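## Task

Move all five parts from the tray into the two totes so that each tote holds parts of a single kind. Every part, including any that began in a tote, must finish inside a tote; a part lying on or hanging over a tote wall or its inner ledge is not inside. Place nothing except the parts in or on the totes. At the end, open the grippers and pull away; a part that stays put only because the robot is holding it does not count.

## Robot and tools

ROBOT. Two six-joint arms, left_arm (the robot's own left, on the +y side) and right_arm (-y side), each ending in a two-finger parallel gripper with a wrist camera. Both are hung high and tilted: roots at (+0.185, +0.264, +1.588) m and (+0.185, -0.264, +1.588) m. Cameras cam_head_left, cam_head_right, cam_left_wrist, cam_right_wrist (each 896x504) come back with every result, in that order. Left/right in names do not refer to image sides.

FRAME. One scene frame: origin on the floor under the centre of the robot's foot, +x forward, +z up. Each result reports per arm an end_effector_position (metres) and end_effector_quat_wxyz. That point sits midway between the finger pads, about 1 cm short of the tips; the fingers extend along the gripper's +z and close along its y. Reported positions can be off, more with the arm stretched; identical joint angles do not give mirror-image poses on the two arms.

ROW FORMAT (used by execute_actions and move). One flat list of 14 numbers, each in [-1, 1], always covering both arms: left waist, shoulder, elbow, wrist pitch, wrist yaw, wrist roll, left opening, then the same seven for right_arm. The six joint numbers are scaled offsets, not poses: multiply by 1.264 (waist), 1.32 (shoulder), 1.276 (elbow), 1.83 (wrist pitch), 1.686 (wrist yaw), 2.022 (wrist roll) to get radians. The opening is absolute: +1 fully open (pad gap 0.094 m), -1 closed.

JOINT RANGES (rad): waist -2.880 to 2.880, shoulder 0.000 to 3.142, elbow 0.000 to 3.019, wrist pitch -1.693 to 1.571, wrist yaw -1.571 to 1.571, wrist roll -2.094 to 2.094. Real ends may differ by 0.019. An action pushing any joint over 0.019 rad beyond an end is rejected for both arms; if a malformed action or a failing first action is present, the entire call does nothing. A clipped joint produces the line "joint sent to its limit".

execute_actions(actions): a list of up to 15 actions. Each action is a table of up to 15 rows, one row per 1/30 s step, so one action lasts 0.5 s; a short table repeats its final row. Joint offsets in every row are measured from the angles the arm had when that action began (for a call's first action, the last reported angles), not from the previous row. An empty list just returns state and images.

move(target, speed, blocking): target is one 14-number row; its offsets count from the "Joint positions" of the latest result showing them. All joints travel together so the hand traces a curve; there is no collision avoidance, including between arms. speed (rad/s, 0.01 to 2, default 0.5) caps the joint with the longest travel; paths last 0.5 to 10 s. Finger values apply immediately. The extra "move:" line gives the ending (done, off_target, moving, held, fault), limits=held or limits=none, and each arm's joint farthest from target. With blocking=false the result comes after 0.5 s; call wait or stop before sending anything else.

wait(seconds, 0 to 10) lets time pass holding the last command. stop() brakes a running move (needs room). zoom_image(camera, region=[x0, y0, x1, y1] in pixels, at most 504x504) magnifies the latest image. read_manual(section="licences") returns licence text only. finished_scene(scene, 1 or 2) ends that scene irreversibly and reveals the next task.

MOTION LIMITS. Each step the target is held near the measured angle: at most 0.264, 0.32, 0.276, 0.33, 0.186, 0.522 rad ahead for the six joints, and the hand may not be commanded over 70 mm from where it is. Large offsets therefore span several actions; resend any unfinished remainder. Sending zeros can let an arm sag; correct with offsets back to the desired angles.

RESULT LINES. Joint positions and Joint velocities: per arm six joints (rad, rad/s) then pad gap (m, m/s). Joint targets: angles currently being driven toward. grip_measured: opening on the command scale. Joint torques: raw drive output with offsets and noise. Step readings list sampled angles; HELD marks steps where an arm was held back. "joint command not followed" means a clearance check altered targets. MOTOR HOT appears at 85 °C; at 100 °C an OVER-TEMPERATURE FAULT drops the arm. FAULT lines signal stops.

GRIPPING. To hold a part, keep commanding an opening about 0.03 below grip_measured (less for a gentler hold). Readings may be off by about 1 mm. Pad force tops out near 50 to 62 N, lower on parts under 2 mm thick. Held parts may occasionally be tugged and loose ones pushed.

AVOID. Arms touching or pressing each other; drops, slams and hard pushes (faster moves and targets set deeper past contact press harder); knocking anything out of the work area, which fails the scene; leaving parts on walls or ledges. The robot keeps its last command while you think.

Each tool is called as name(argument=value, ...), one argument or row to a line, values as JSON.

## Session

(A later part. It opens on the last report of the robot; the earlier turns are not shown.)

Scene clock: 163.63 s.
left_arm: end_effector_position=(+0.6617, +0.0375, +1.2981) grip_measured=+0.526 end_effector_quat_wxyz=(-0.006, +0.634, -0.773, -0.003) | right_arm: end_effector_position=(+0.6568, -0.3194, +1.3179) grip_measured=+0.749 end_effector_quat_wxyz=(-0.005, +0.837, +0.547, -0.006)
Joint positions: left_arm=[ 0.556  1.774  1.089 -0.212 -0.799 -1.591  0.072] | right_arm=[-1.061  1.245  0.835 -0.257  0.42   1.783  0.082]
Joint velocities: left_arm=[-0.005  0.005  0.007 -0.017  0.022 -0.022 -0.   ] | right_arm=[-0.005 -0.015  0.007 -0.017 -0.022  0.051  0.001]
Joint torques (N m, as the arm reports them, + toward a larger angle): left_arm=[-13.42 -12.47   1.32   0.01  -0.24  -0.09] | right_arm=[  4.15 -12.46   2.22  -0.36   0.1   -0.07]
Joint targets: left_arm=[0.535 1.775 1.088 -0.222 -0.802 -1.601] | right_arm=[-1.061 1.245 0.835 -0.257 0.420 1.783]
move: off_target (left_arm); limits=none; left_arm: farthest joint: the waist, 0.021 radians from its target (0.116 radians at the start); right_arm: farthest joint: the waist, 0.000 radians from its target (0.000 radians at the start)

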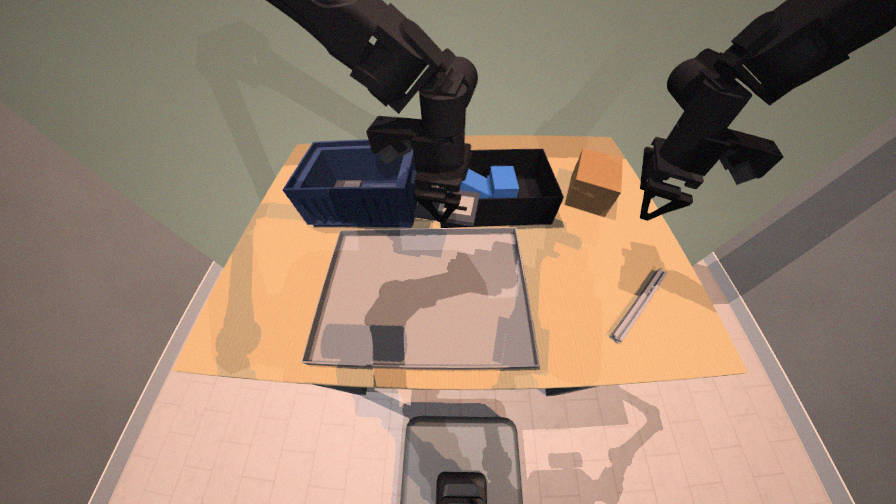

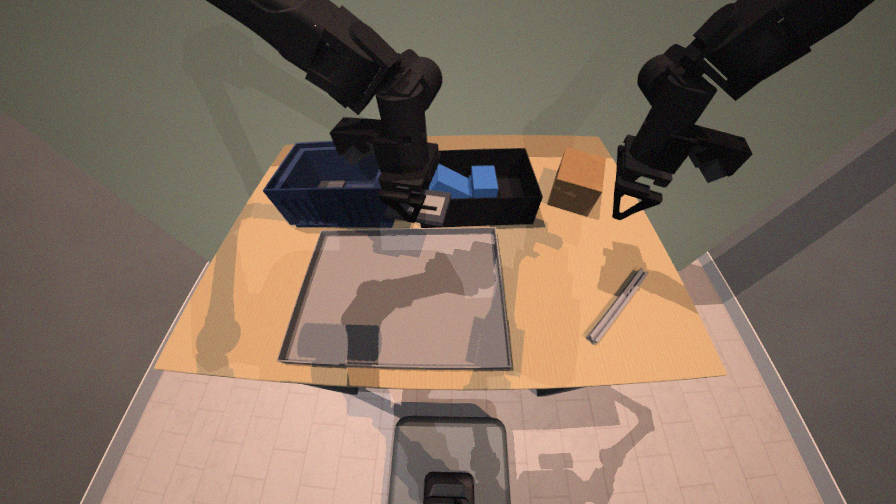

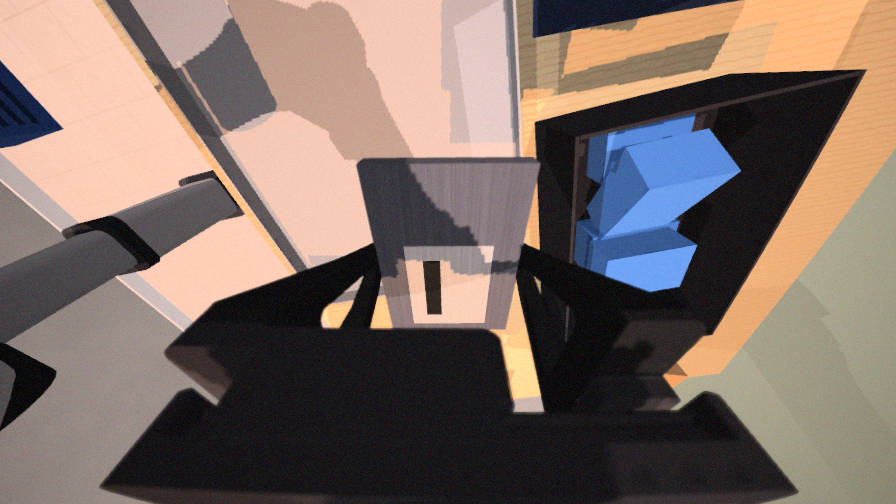

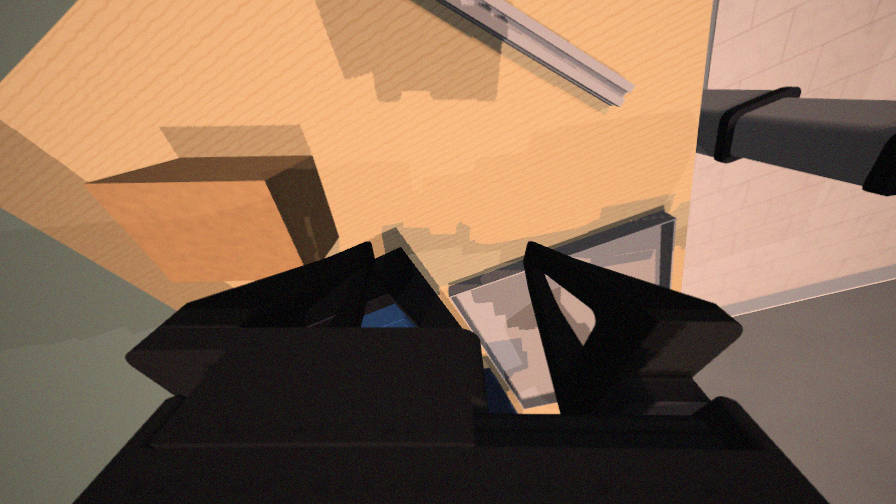

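move(
  target=[0.2381, -0.1136, 0.3433, -0.2213, 0.1335, 0.048, 0.475, 0, 0, 0, 0, 0, 0, 0.75],
  speed=0.7,
)

Scene clock: 168.77 s.
left_arm: end_effector_position=(+0.8601, +0.2388, +1.2971) grip_measured=+0.526 end_effector_quat_wxyz=(-0.003, +0.709, -0.705, -0.005) | right_arm: end_effector_position=(+0.6568, -0.3194, +1.3179) grip_measured=+0.749 end_effector_quat_wxyz=(-0.005, +0.837, +0.547, -0.006)
Joint positions: left_arm=[ 0.872  1.628  1.519 -0.607 -0.577 -1.503  0.072] | right_arm=[-1.061  1.245  0.835 -0.257  0.42   1.783  0.082]
Joint velocities: left_arm=[-0.015 -0.005 -0.012 -0.002 -0.007  0.125  0.   ] | right_arm=[-0.005  0.005  0.002 -0.007 -0.022 -0.095 -0.001]
Joint torques (N m, as the arm reports them, + toward a larger angle): left_arm=[-10.01 -18.91   5.5    0.02   0.     0.13] | right_arm=[  4.11 -12.49   2.21  -0.36   0.11  -0.07]
Joint targets: left_arm=[0.857 1.624 1.527 -0.617 -0.574 -1.494] | right_arm=[-1.061 1.245 0.835 -0.257 0.420 1.783]
move: done; limits=none; left_arm: farthest joint: the waist, 0.015 radians from its target (0.301 radians at the start); right_arm: farthest joint: the waist, 0.000 radians from its target (0.000 radians at the start)

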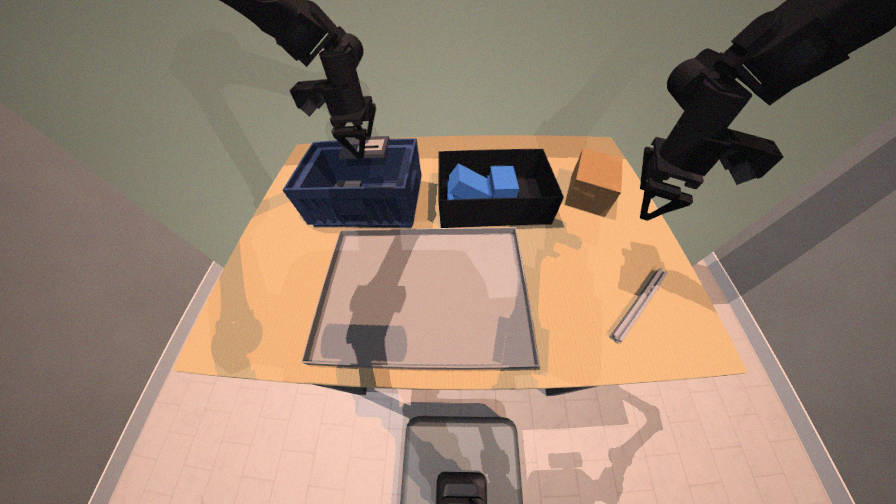

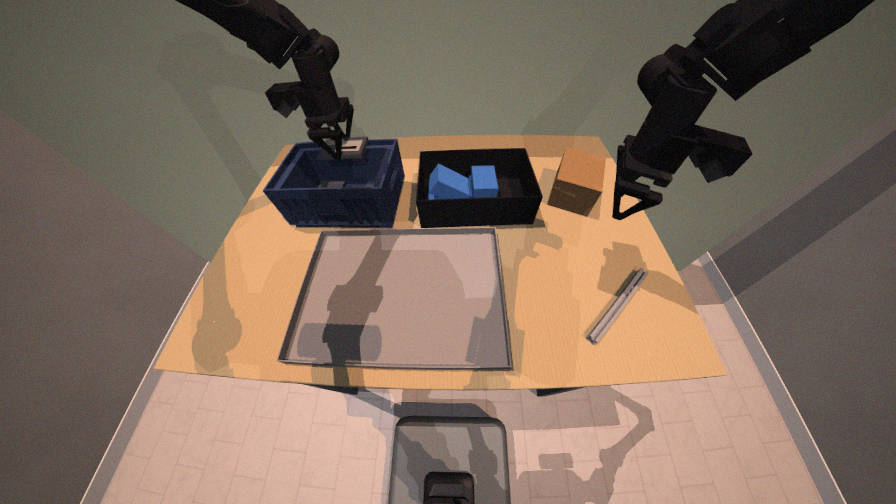

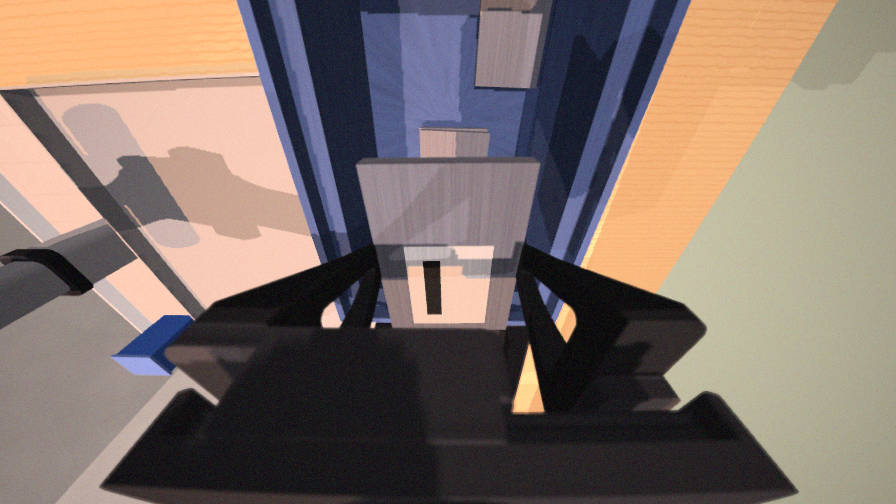

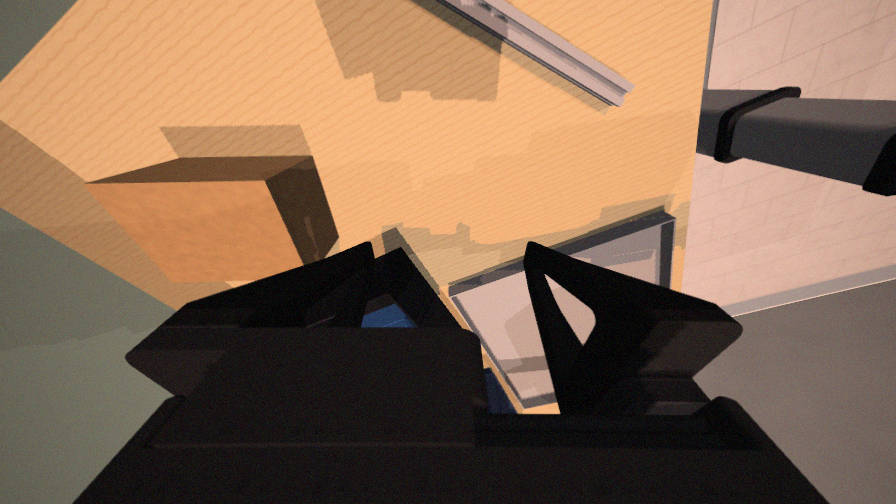

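move(
  target=[0.0815, 0.1848, 0.1332, 0.0891, 0.0546, 0.048, 0.475, 0, 0, 0, 0, 0, 0, 0.75],
  speed=0.5,
)

Scene clock: 170.77 s.
left_arm: end_effector_position=(+0.8502, +0.2309, +1.1559) grip_measured=+0.526 end_effector_quat_wxyz=(+0.004, +0.704, -0.711, -0.008) | right_arm: end_effector_position=(+0.6568, -0.3194, +1.3179) grip_measured=+0.749 end_effector_quat_wxyz=(-0.005, +0.837, +0.547, -0.006)
Joint positions: left_arm=[ 0.983  1.905  1.667 -0.455 -0.489 -1.415  0.072] | right_arm=[-1.061  1.245  0.835 -0.257  0.42   1.783  0.082]
Joint velocities: left_arm=[-0.005  0.005  0.002 -0.012 -0.007 -0.007 -0.001] | right_arm=[-0.015 -0.005  0.002 -0.012 -0.037 -0.037  0.001]
Joint torques (N m, as the arm reports them, + toward a larger angle): left_arm=[ -9.77 -22.25   5.83   0.86  -0.03   0.11] | right_arm=[  4.22 -12.51   2.2   -0.36   0.1   -0.08]
Joint targets: left_arm=[0.975 1.872 1.689 -0.444 -0.485 -1.406] | right_arm=[-1.061 1.245 0.835 -0.257 0.420 1.783]
move: off_target (left_arm); limits=none; left_arm: farthest joint: the shoulder, 0.033 radians from its target (0.244 radians at the start); right_arm: farthest joint: the waist, 0.000 radians from its target (0.000 radians at the start)

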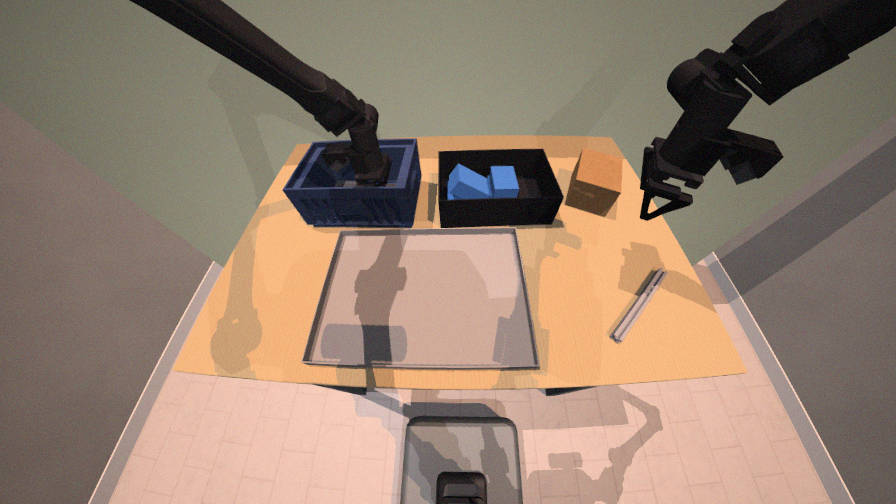

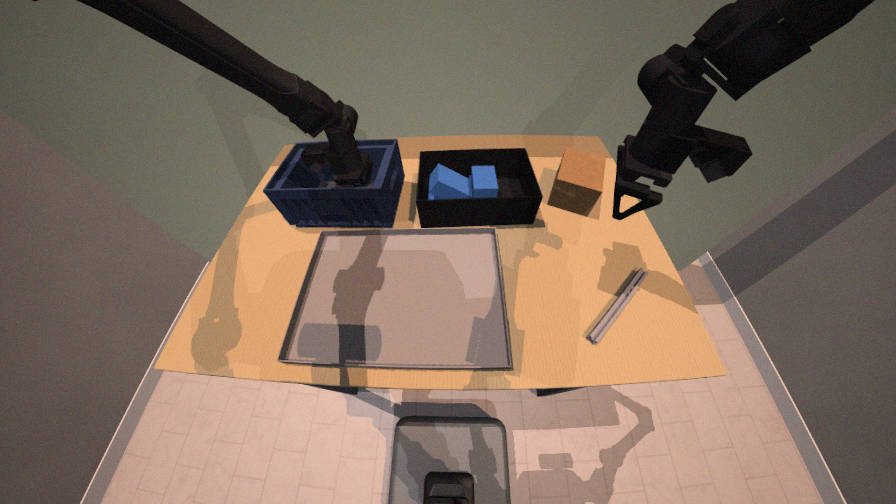

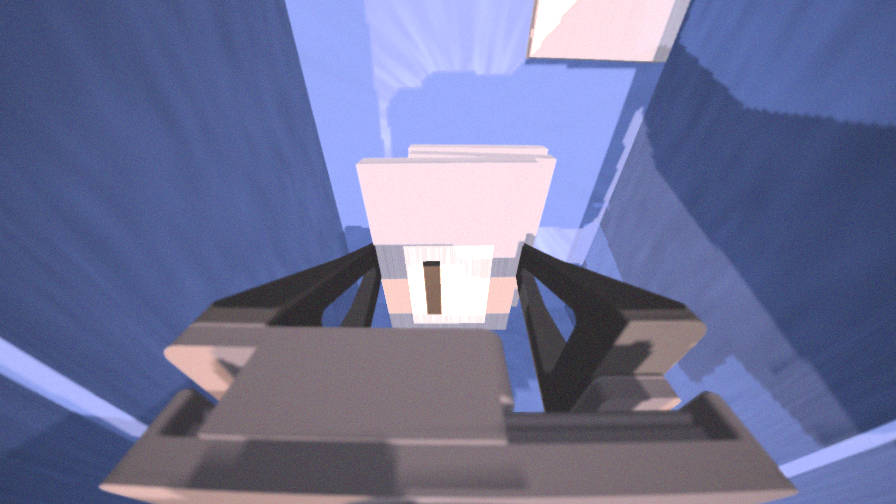

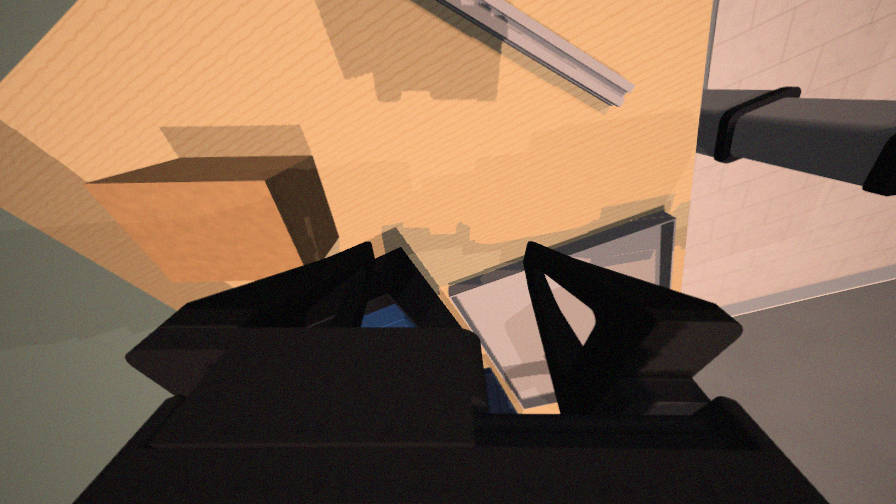

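execute_actions(
  actions=[
    [[0.0,-0.020,0.019,0.006,0.003,0.005,0.475,0,0,0,0,0,0,0.75],[0.0,-0.015,0.021,0.0065,0.0035,0.0053,0.475,0,0,0,0,0,0,0.75],[0.0,-0.011,0.023,0.007,0.004,0.0056,0.475,0,0,0,0,0,0,0.75],[0.0,-0.008,0.025,0.0075,0.0045,0.006,0.475,0,0,0,0,0,0,0.75],[0.0,-0.0055,0.027,0.008,0.005,0.0063,0.475,0,0,0,0,0,0,0.75],[0.0,-0.003,0.029,0.0085,0.0055,0.0066,0.475,0,0,0,0,0,0,0.75],[0.0,-0.001,0.031,0.009,0.006,0.007,0.475,0,0,0,0,0,0,0.75],[0.0,0.001,0.0325,0.0095,0.0065,0.0073,0.475,0,0,0,0,0,0,0.75],[0.0,0.003,0.034,0.010,0.007,0.0076,0.475,0,0,0,0,0,0,0.75],[0.0,0.005,0.035,0.0105,0.0075,0.008,0.475,0,0,0,0,0,0,0.75],[0.0,0.007,0.036,0.011,0.008,0.0083,0.475,0,0,0,0,0,0,0.75],[0.0,0.0085,0.037,0.0115,0.0083,0.0085,0.475,0,0,0,0,0,0,0.75],[0.0,0.010,0.038,0.012,0.0083,0.0085,0.475,0,0,0,0,0,0,0.75],[0.0,0.011,0.0385,0.0125,0.0083,0.0085,0.475,0,0,0,0,0,0,0.75],[0.0,0.012,0.039,0.0125,0.0083,0.0085,0.475,0,0,0,0,0,0,0.75]],
  ],
)

wait(
  seconds=0.3,
)

Scene clock: 173.00 s.
left_arm: end_effector_position=(+0.8631, +0.2311, +1.1558) grip_measured=+0.526 end_effector_quat_wxyz=(-0.003, +0.706, -0.708, +0.003) | right_arm: end_effector_position=(+0.6568, -0.3194, +1.3179) grip_measured=+0.749 end_effector_quat_wxyz=(-0.005, +0.837, +0.547, -0.006)
Joint positions: left_arm=[ 0.983  1.913  1.692 -0.444 -0.479 -1.409  0.072] | right_arm=[-1.061  1.245  0.835 -0.257  0.42   1.783  0.082]
Joint velocities: left_arm=[0.015 0.044 0.027 0.002 0.095 0.007 0.   ] | right_arm=[-0.015  0.015  0.002  0.017 -0.066 -0.11  -0.   ]
Joint torques (N m, as the arm reports them, + toward a larger angle): left_arm=[ -9.47 -20.11   5.82   0.76   0.04   0.06] | right_arm=[  4.09 -12.46   2.22  -0.38   0.11  -0.06]
Joint targets: left_arm=[0.983 1.921 1.716 -0.432 -0.475 -1.398] | right_arm=[-1.061 1.245 0.835 -0.257 0.420 1.783]
Step readings (joint positions):
0: left_arm=[0.983 1.905 1.667 -0.455 -0.489 -1.415] | right_arm=[-1.061 1.245 0.835 -0.257 0.420 1.783]
1: left_arm=[0.983 1.905 1.667 -0.455 -0.488 -1.415] | right_arm=[-1.061 1.245 0.835 -0.257 0.420 1.783]
2: left_arm=[0.983 1.905 1.667 -0.455 -0.488 -1.415] | right_arm=[-1.061 1.245 0.835 -0.257 0.420 1.783]
4: left_arm=[0.983 1.905 1.667 -0.455 -0.486 -1.414] | right_arm=[-1.061 1.245 0.835 -0.257 0.420 1.783]
8: left_arm=[0.983 1.906 1.675 -0.453 -0.483 -1.412] | right_arm=[-1.061 1.245 0.835 -0.257 0.420 1.783]
15: Joint positions above

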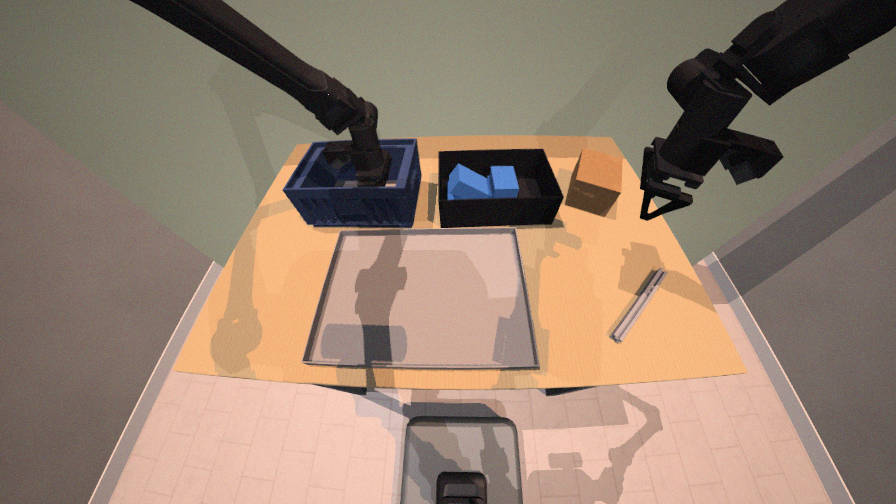

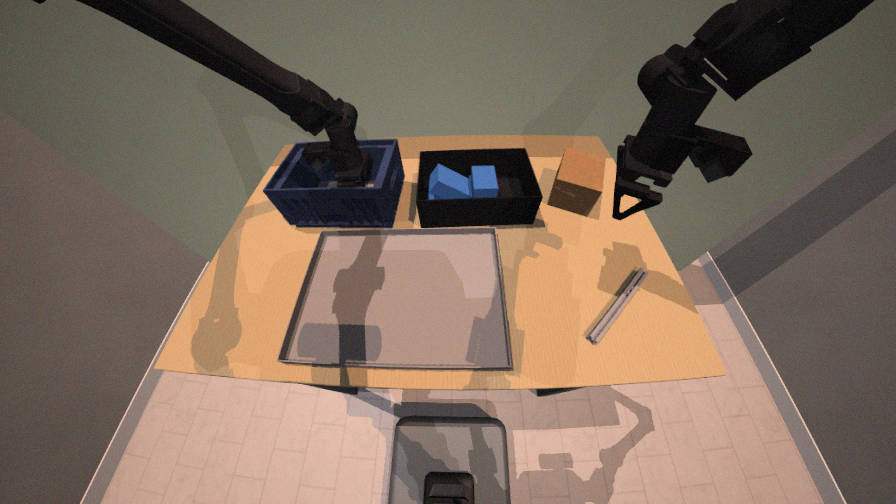

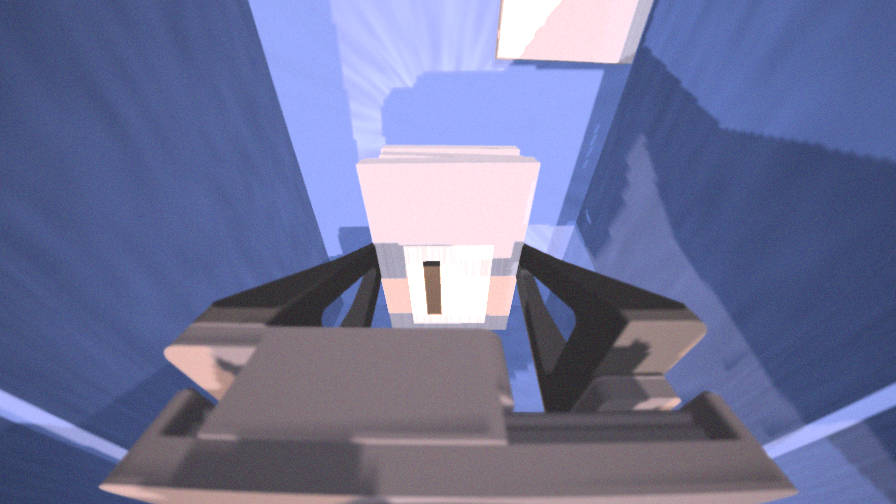

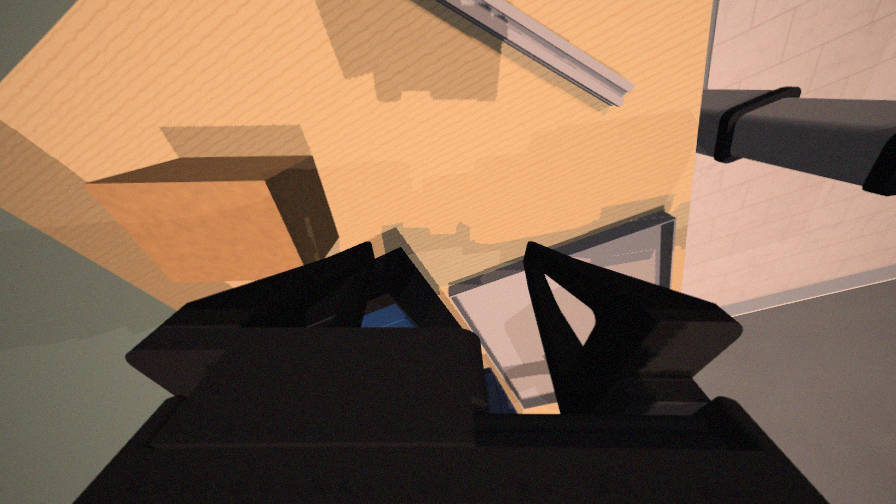

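Scene clock: 173.30 s.
left_arm: end_effector_position=(+0.8580, +0.2272, +1.1499) grip_measured=+0.526 end_effector_quat_wxyz=(+0.001, +0.704, -0.710, +0.000) | right_arm: end_effector_position=(+0.6568, -0.3194, +1.3179) grip_measured=+0.749 end_effector_quat_wxyz=(-0.005, +0.837, +0.547, -0.006)
Joint positions: left_arm=[ 0.983  1.925  1.693 -0.444 -0.479 -1.408  0.072] | right_arm=[-1.061  1.245  0.835 -0.257  0.42   1.783  0.082]
Joint velocities: left_arm=[ 0.015  0.015 -0.007 -0.022 -0.081 -0.007  0.001] | right_arm=[-0.005  0.005  0.007 -0.007 -0.022 -0.007  0.   ]
Joint torques (N m, as the arm reports them, + toward a larger angle): left_arm=[ -9.55 -21.04   5.88   0.86   0.02   0.12] | right_arm=[  4.12 -12.48   2.18  -0.35   0.1   -0.07]
Joint targets: left_arm=[0.983 1.921 1.716 -0.432 -0.475 -1.398] | right_arm=[-1.061 1.245 0.835 -0.257 0.420 1.783]
wait: 0.30 s; no rest

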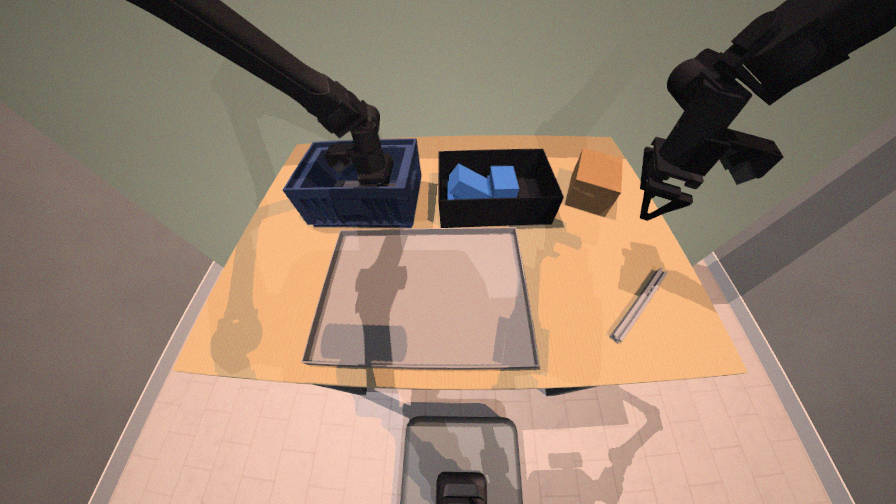

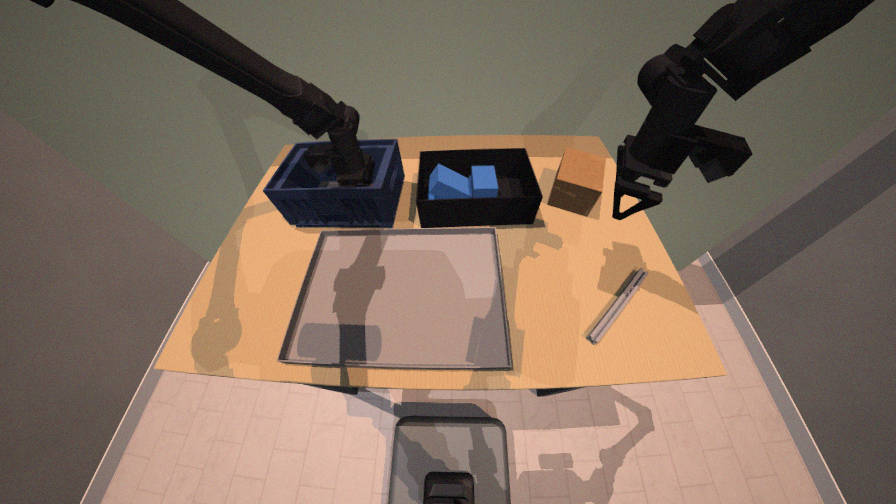

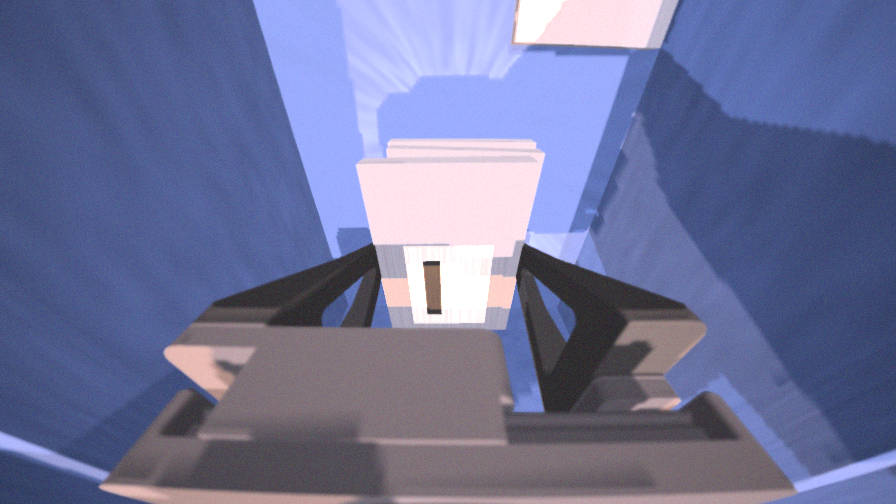

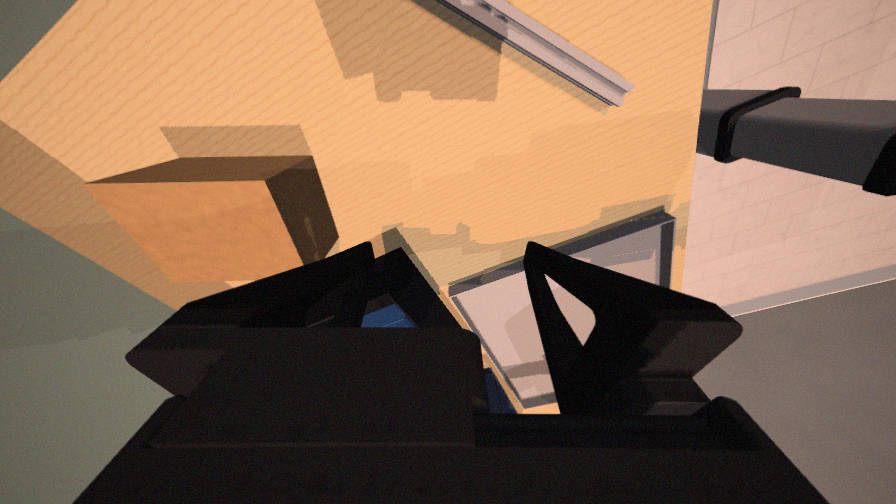

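execute_actions(
  actions=[
    [[0.0,-0.002,0.018,0.0066,0.0024,0.005,0.50,0,0,0,0,0,0,0.75],[0.0,-0.002,0.018,0.0066,0.0024,0.005,0.53,0,0,0,0,0,0,0.75],[0.0,-0.002,0.018,0.0066,0.0024,0.005,0.56,0,0,0,0,0,0,0.75],[0.0,-0.002,0.018,0.0066,0.0024,0.005,0.60,0,0,0,0,0,0,0.75],[0.0,-0.004,0.017,0.006,0.002,0.004,0.64,0,0,0,0,0,0,0.75],[-0.001,-0.006,0.016,0.0055,0.002,0.004,0.68,0,0,0,0,0,0,0.75],[-0.002,-0.008,0.015,0.005,0.0015,0.003,0.72,0,0,0,0,0,0,0.75],[-0.003,-0.010,0.014,0.0045,0.001,0.003,0.72,0,0,0,0,0,0,0.75],[-0.004,-0.012,0.013,0.004,0.001,0.002,0.72,0,0,0,0,0,0,0.75],[-0.005,-0.014,0.012,0.003,0.0005,0.002,0.72,0,0,0,0,0,0,0.75],[-0.006,-0.016,0.011,0.002,0.0,0.001,0.72,0,0,0,0,0,0,0.75],[-0.007,-0.018,0.010,0.001,0.0,0.0,0.72,0,0,0,0,0,0,0.75],[-0.008,-0.020,0.009,0.0,0.0,0.0,0.72,0,0,0,0,0,0,0.75],[-0.009,-0.021,0.008,-0.001,-0.001,-0.001,0.72,0,0,0,0,0,0,0.75],[-0.010,-0.022,0.007,-0.002,-0.001,-0.002,0.72,0,0,0,0,0,0,0.75]],
    [[-0.0115,-0.025,0.006,-0.003,-0.002,-0.003,0.72,0,0,0,0,0,0,0.75],[-0.0128,-0.028,0.005,-0.004,-0.0025,-0.004,0.72,0,0,0,0,0,0,0.75],[-0.0141,-0.0315,0.0035,-0.005,-0.003,-0.0045,0.72,0,0,0,0,0,0,0.75],[-0.0154,-0.035,0.0015,-0.006,-0.0037,-0.005,0.72,0,0,0,0,0,0,0.75],[-0.0167,-0.0385,-0.001,-0.007,-0.0044,-0.0056,0.72,0,0,0,0,0,0,0.75],[-0.018,-0.042,-0.004,-0.008,-0.0051,-0.0062,0.72,0,0,0,0,0,0,0.75],[-0.0193,-0.0455,-0.007,-0.009,-0.0058,-0.0068,0.72,0,0,0,0,0,0,0.75],[-0.0206,-0.049,-0.010,-0.010,-0.0065,-0.0074,0.72,0,0,0,0,0,0,0.75],[-0.0219,-0.0525,-0.013,-0.011,-0.0072,-0.008,0.72,0,0,0,0,0,0,0.75],[-0.0232,-0.056,-0.016,-0.012,-0.0079,-0.0086,0.72,0,0,0,0,0,0,0.75],[-0.0245,-0.0595,-0.019,-0.013,-0.0086,-0.0092,0.72,0,0,0,0,0,0,0.75],[-0.0258,-0.063,-0.022,-0.014,-0.0093,-0.010,0.72,0,0,0,0,0,0,0.75],[-0.0271,-0.0665,-0.025,-0.015,-0.010,-0.0107,0.72,0,0,0,0,0,0,0.75],[-0.0284,-0.070,-0.028,-0.016,-0.011,-0.0114,0.72,0,0,0,0,0,0,0.75],[-0.0293,-0.0735,-0.031,-0.017,-0.012,-0.012,0.72,0,0,0,0,0,0,0.75]],
  ],
)

wait(
  seconds=0.25,
)

Scene clock: 176.70 s.
left_arm: end_effector_position=(+0.8645, +0.2381, +1.1762) grip_measured=+0.718 end_effector_quat_wxyz=(-0.006, +0.707, -0.707, -0.000) | right_arm: end_effector_position=(+0.6568, -0.3194, +1.3179) grip_measured=+0.749 end_effector_quat_wxyz=(-0.005, +0.837, +0.547, -0.006)
Joint positions: left_arm=[ 0.975  1.866  1.66  -0.46  -0.493 -1.417  0.081] | right_arm=[-1.061  1.245  0.835 -0.257  0.42   1.783  0.082]
Joint velocities: left_arm=[-0.073 -0.181 -0.115 -0.061  0.022 -0.051  0.   ] | right_arm=[-0.005  0.015 -0.012 -0.002  0.037  0.051 -0.001]
Joint torques (N m, as the arm reports them, + toward a larger angle): left_arm=[-12.03 -22.2    3.58   0.09  -0.26  -0.06] | right_arm=[  4.13 -12.47   2.2   -0.38   0.11  -0.07]
Joint targets: left_arm=[0.946 1.829 1.653 -0.475 -0.499 -1.431] | right_arm=[-1.061 1.245 0.835 -0.257 0.420 1.783]
Step readings (joint positions; steps 1 to 15: 1st action; 16 to 30: 2nd action):
0: left_arm=[0.983 1.926 1.693 -0.444 -0.479 -1.407] | right_arm=[-1.061 1.245 0.835 -0.257 0.420 1.783]
1: left_arm=[0.983 1.926 1.693 -0.444 -0.479 -1.407] | right_arm=[-1.061 1.245 0.835 -0.257 0.420 1.783]
2: left_arm=[0.983 1.926 1.693 -0.444 -0.479 -1.407] | right_arm=[-1.061 1.245 0.835 -0.257 0.420 1.783]
4: left_arm=[0.983 1.926 1.693 -0.444 -0.479 -1.407] | right_arm=[-1.061 1.245 0.835 -0.257 0.420 1.783]
8: left_arm=[0.983 1.926 1.693 -0.444 -0.479 -1.407] | right_arm=[-1.061 1.245 0.835 -0.257 0.420 1.783]
15: left_arm=[0.983 1.926 1.693 -0.444 -0.479 -1.407] | right_arm=[-1.061 1.245 0.835 -0.257 0.420 1.783]
16: left_arm=[0.983 1.926 1.693 -0.444 -0.479 -1.407] | right_arm=[-1.061 1.245 0.835 -0.257 0.420 1.783]
17: left_arm=[0.983 1.925 1.693 -0.444 -0.479 -1.407] | right_arm=[-1.061 1.245 0.835 -0.257 0.420 1.783]
19: left_arm=[0.983 1.923 1.693 -0.444 -0.480 -1.407] | right_arm=[-1.061 1.245 0.835 -0.257 0.420 1.783]
23: left_arm=[0.983 1.908 1.685 -0.448 -0.484 -1.409] | right_arm=[-1.061 1.245 0.835 -0.257 0.420 1.783]
30: Joint positions above

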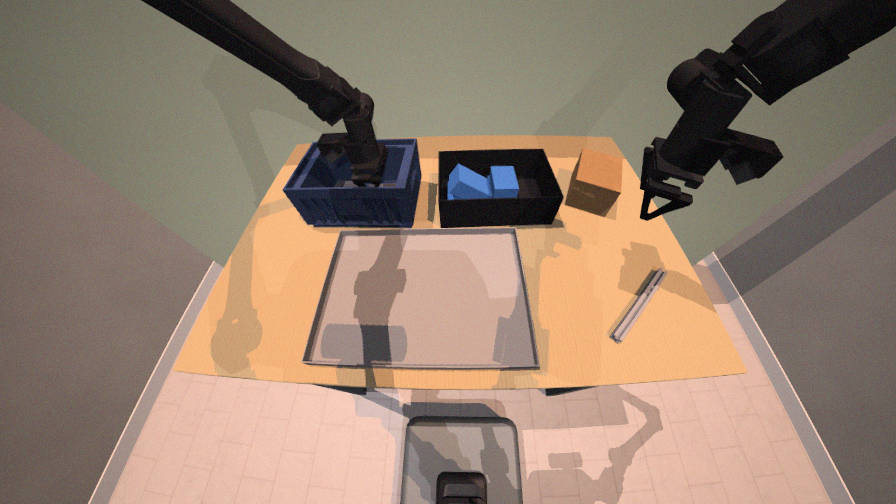

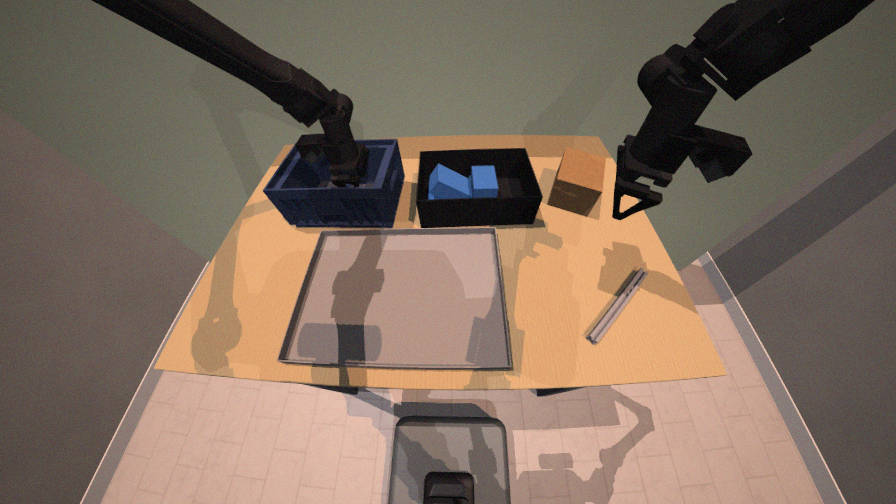

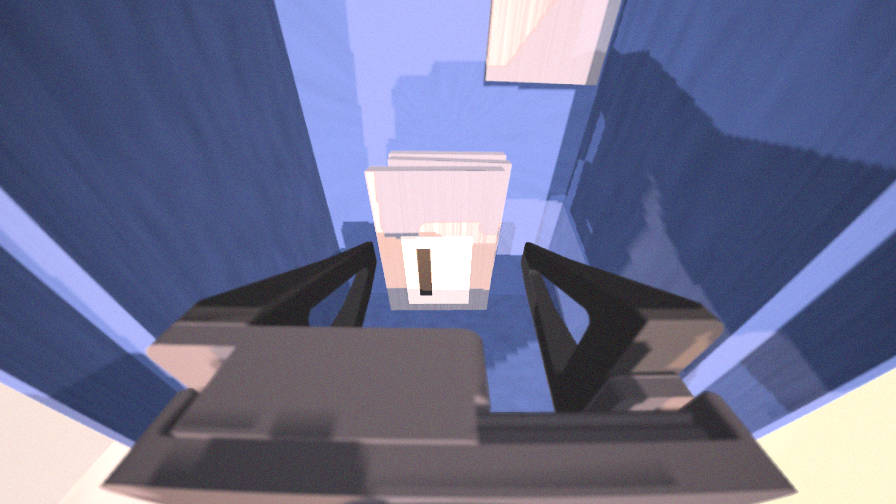

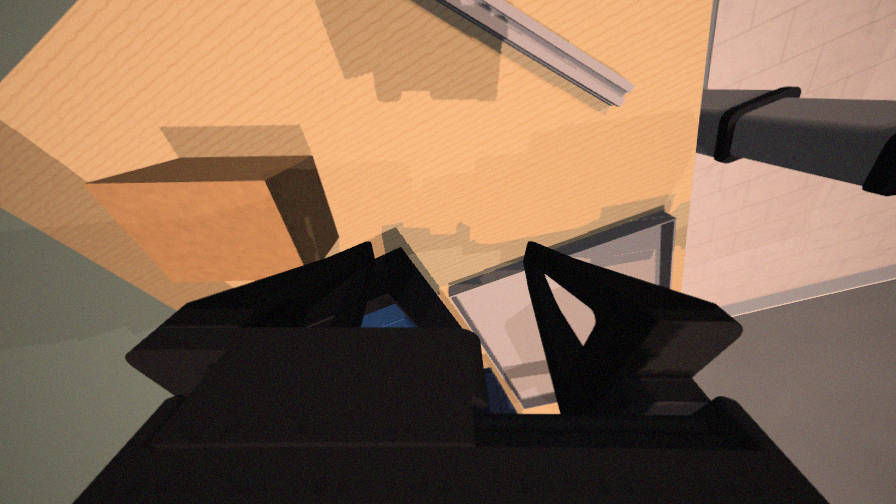

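Scene clock: 176.97 s.
left_arm: end_effector_position=(+0.8701, +0.2364, +1.1869) grip_measured=+0.718 end_effector_quat_wxyz=(-0.008, +0.708, -0.706, +0.006) | right_arm: end_effector_position=(+0.6568, -0.3194, +1.3179) grip_measured=+0.749 end_effector_quat_wxyz=(-0.005, +0.837, +0.547, -0.006)
Joint positions: left_arm=[ 0.965  1.848  1.655 -0.463 -0.495 -1.421  0.081] | right_arm=[-1.061  1.245  0.835 -0.257  0.42   1.783  0.082]
Joint velocities: left_arm=[-0.005 -0.015 -0.012 -0.022  0.051 -0.037  0.001] | right_arm=[ 0.005 -0.015  0.002 -0.007  0.007  0.022 -0.001]
Joint torques (N m, as the arm reports them, + toward a larger angle): left_arm=[-11.13 -22.17   3.83   0.07  -0.26  -0.08] | right_arm=[  4.16 -12.4    2.21  -0.38   0.1   -0.07]
Joint targets: left_arm=[0.946 1.828 1.653 -0.474 -0.499 -1.431] | right_arm=[-1.061 1.245 0.835 -0.257 0.420 1.783]
wait: 0.27 s; no rest

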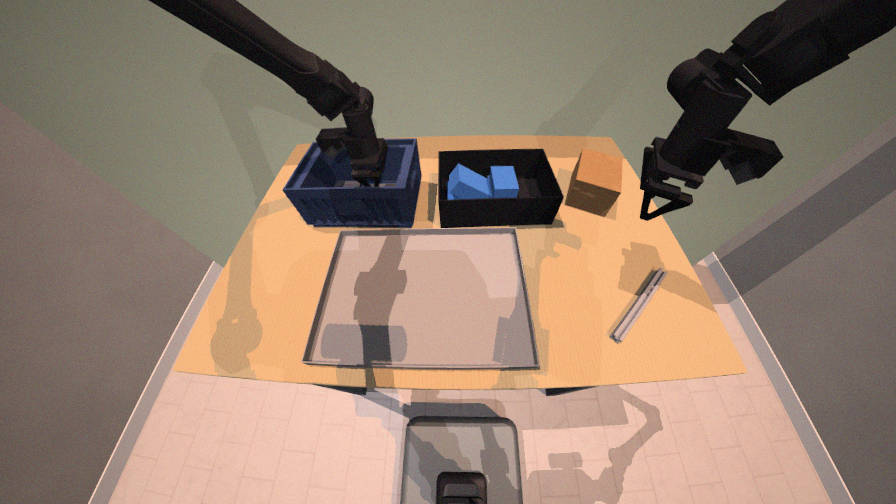

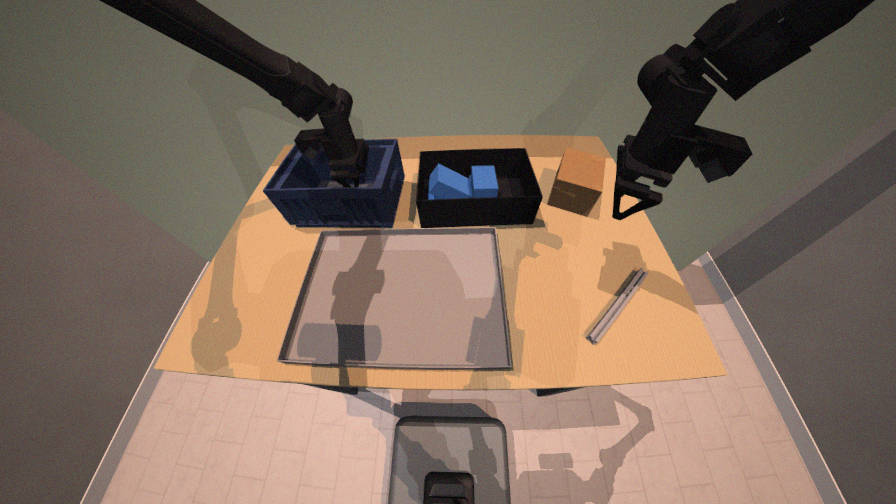

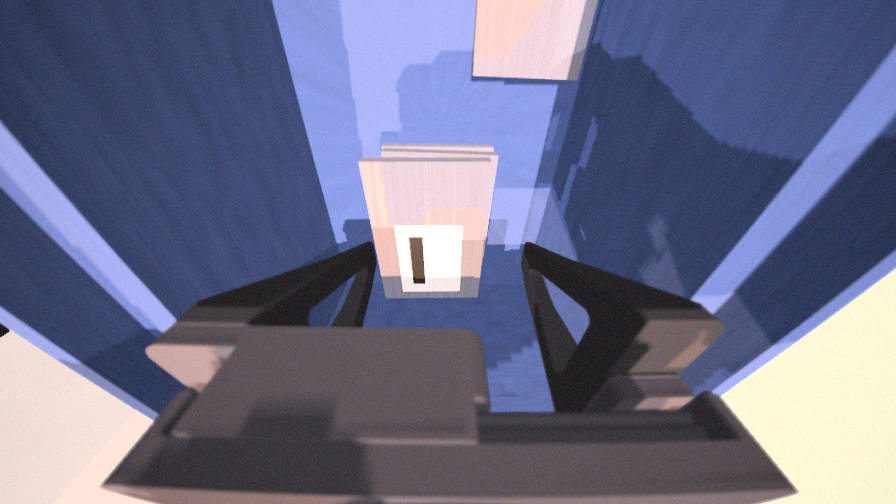

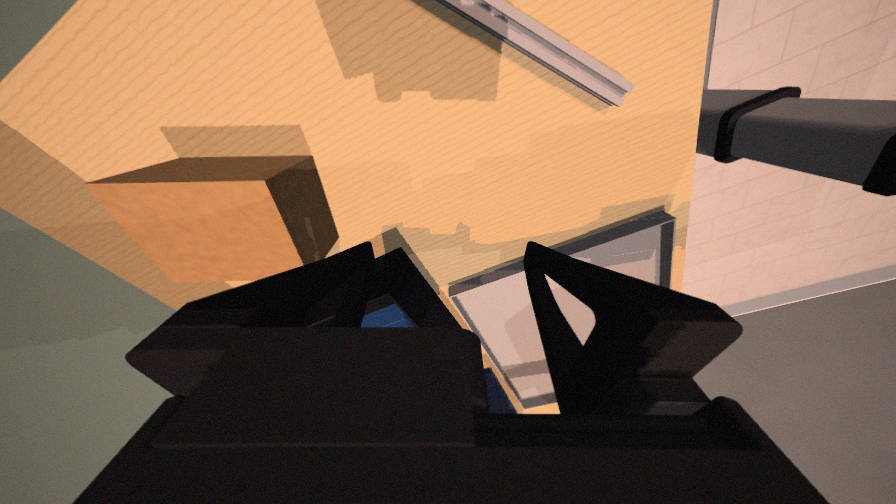

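move(
  target=[-0.1123, -0.5050, -0.5150, -0.0421, -0.0635, -0.04, 0.0, 0, 0, 0, 0, 0, 0, 0.75],
  speed=0.8,
)

Scene clock: 179.83 s.
left_arm: end_effector_position=(+0.7193, +0.2762, +1.3973) grip_measured=+0.002 end_effector_quat_wxyz=(-0.002, +0.695, -0.719, -0.003) | right_arm: end_effector_position=(+0.6568, -0.3194, +1.3179) grip_measured=+0.749 end_effector_quat_wxyz=(-0.005, +0.837, +0.547, -0.006)
Joint positions: left_arm=[ 0.838  1.189  0.992 -0.534 -0.598 -1.492  0.047] | right_arm=[-1.061  1.245  0.835 -0.257  0.42   1.783  0.082]
Joint velocities: left_arm=[-0.005 -0.015  0.007 -0.012 -0.037  0.007  0.   ] | right_arm=[-0.015 -0.015  0.007 -0.012 -0.081  0.022 -0.   ]
Joint torques (N m, as the arm reports them, + toward a larger angle): left_arm=[ -6.32 -14.17   4.68   0.19  -0.28  -0.09] | right_arm=[  4.12 -12.43   2.19  -0.36   0.1   -0.06]
Joint targets: left_arm=[0.823 1.182 0.998 -0.541 -0.602 -1.502] | right_arm=[-1.061 1.245 0.835 -0.257 0.420 1.783]
move: done; limits=none; left_arm: farthest joint: the waist, 0.015 radians from its target (0.142 radians at the start); right_arm: farthest joint: the waist, 0.000 radians from its target (0.000 radians at the start)

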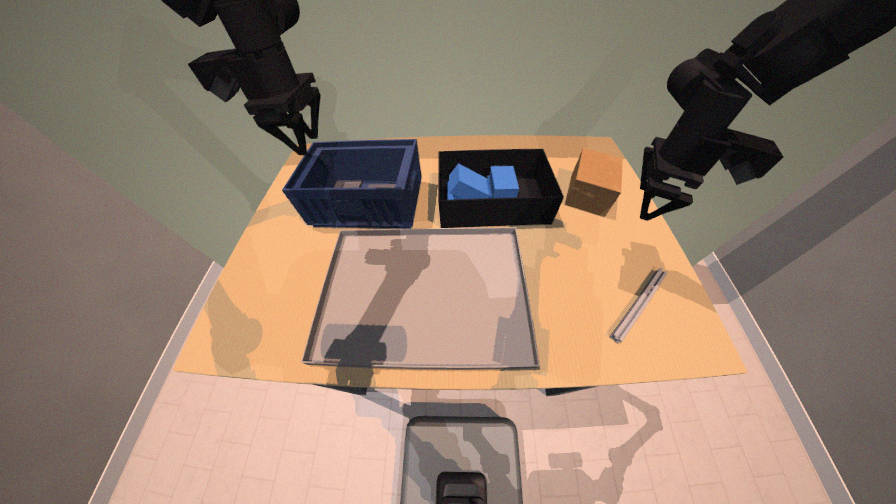

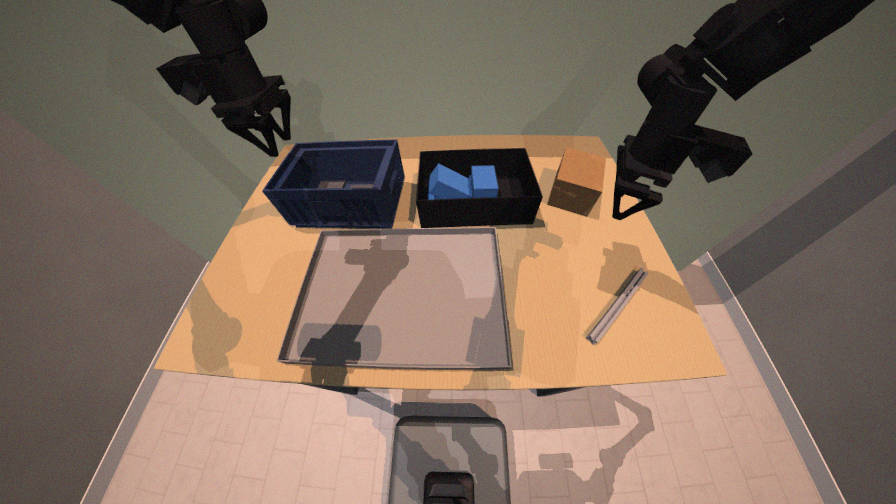

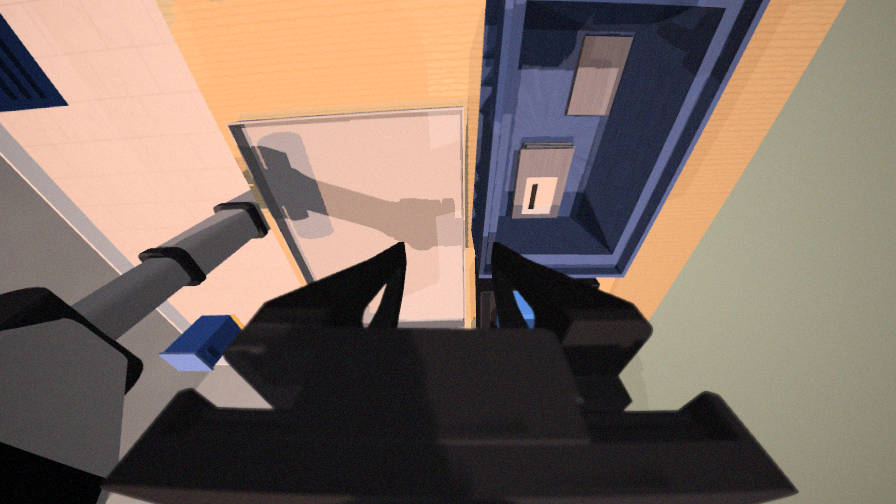

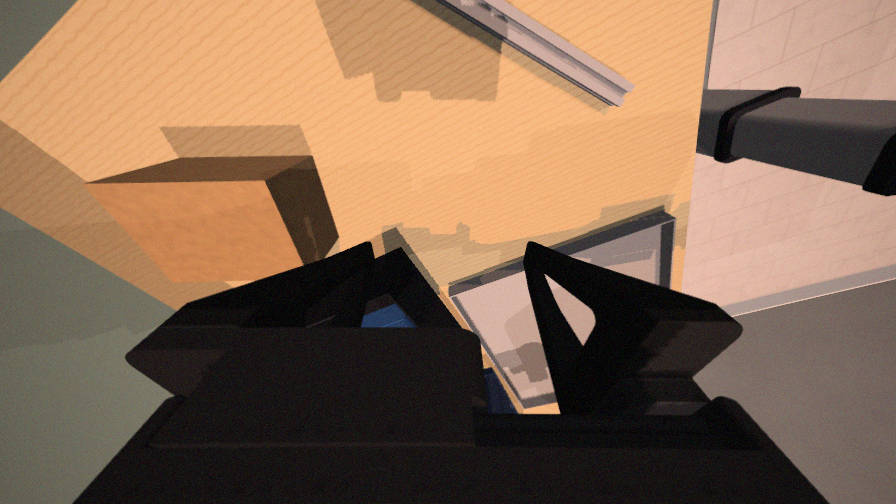

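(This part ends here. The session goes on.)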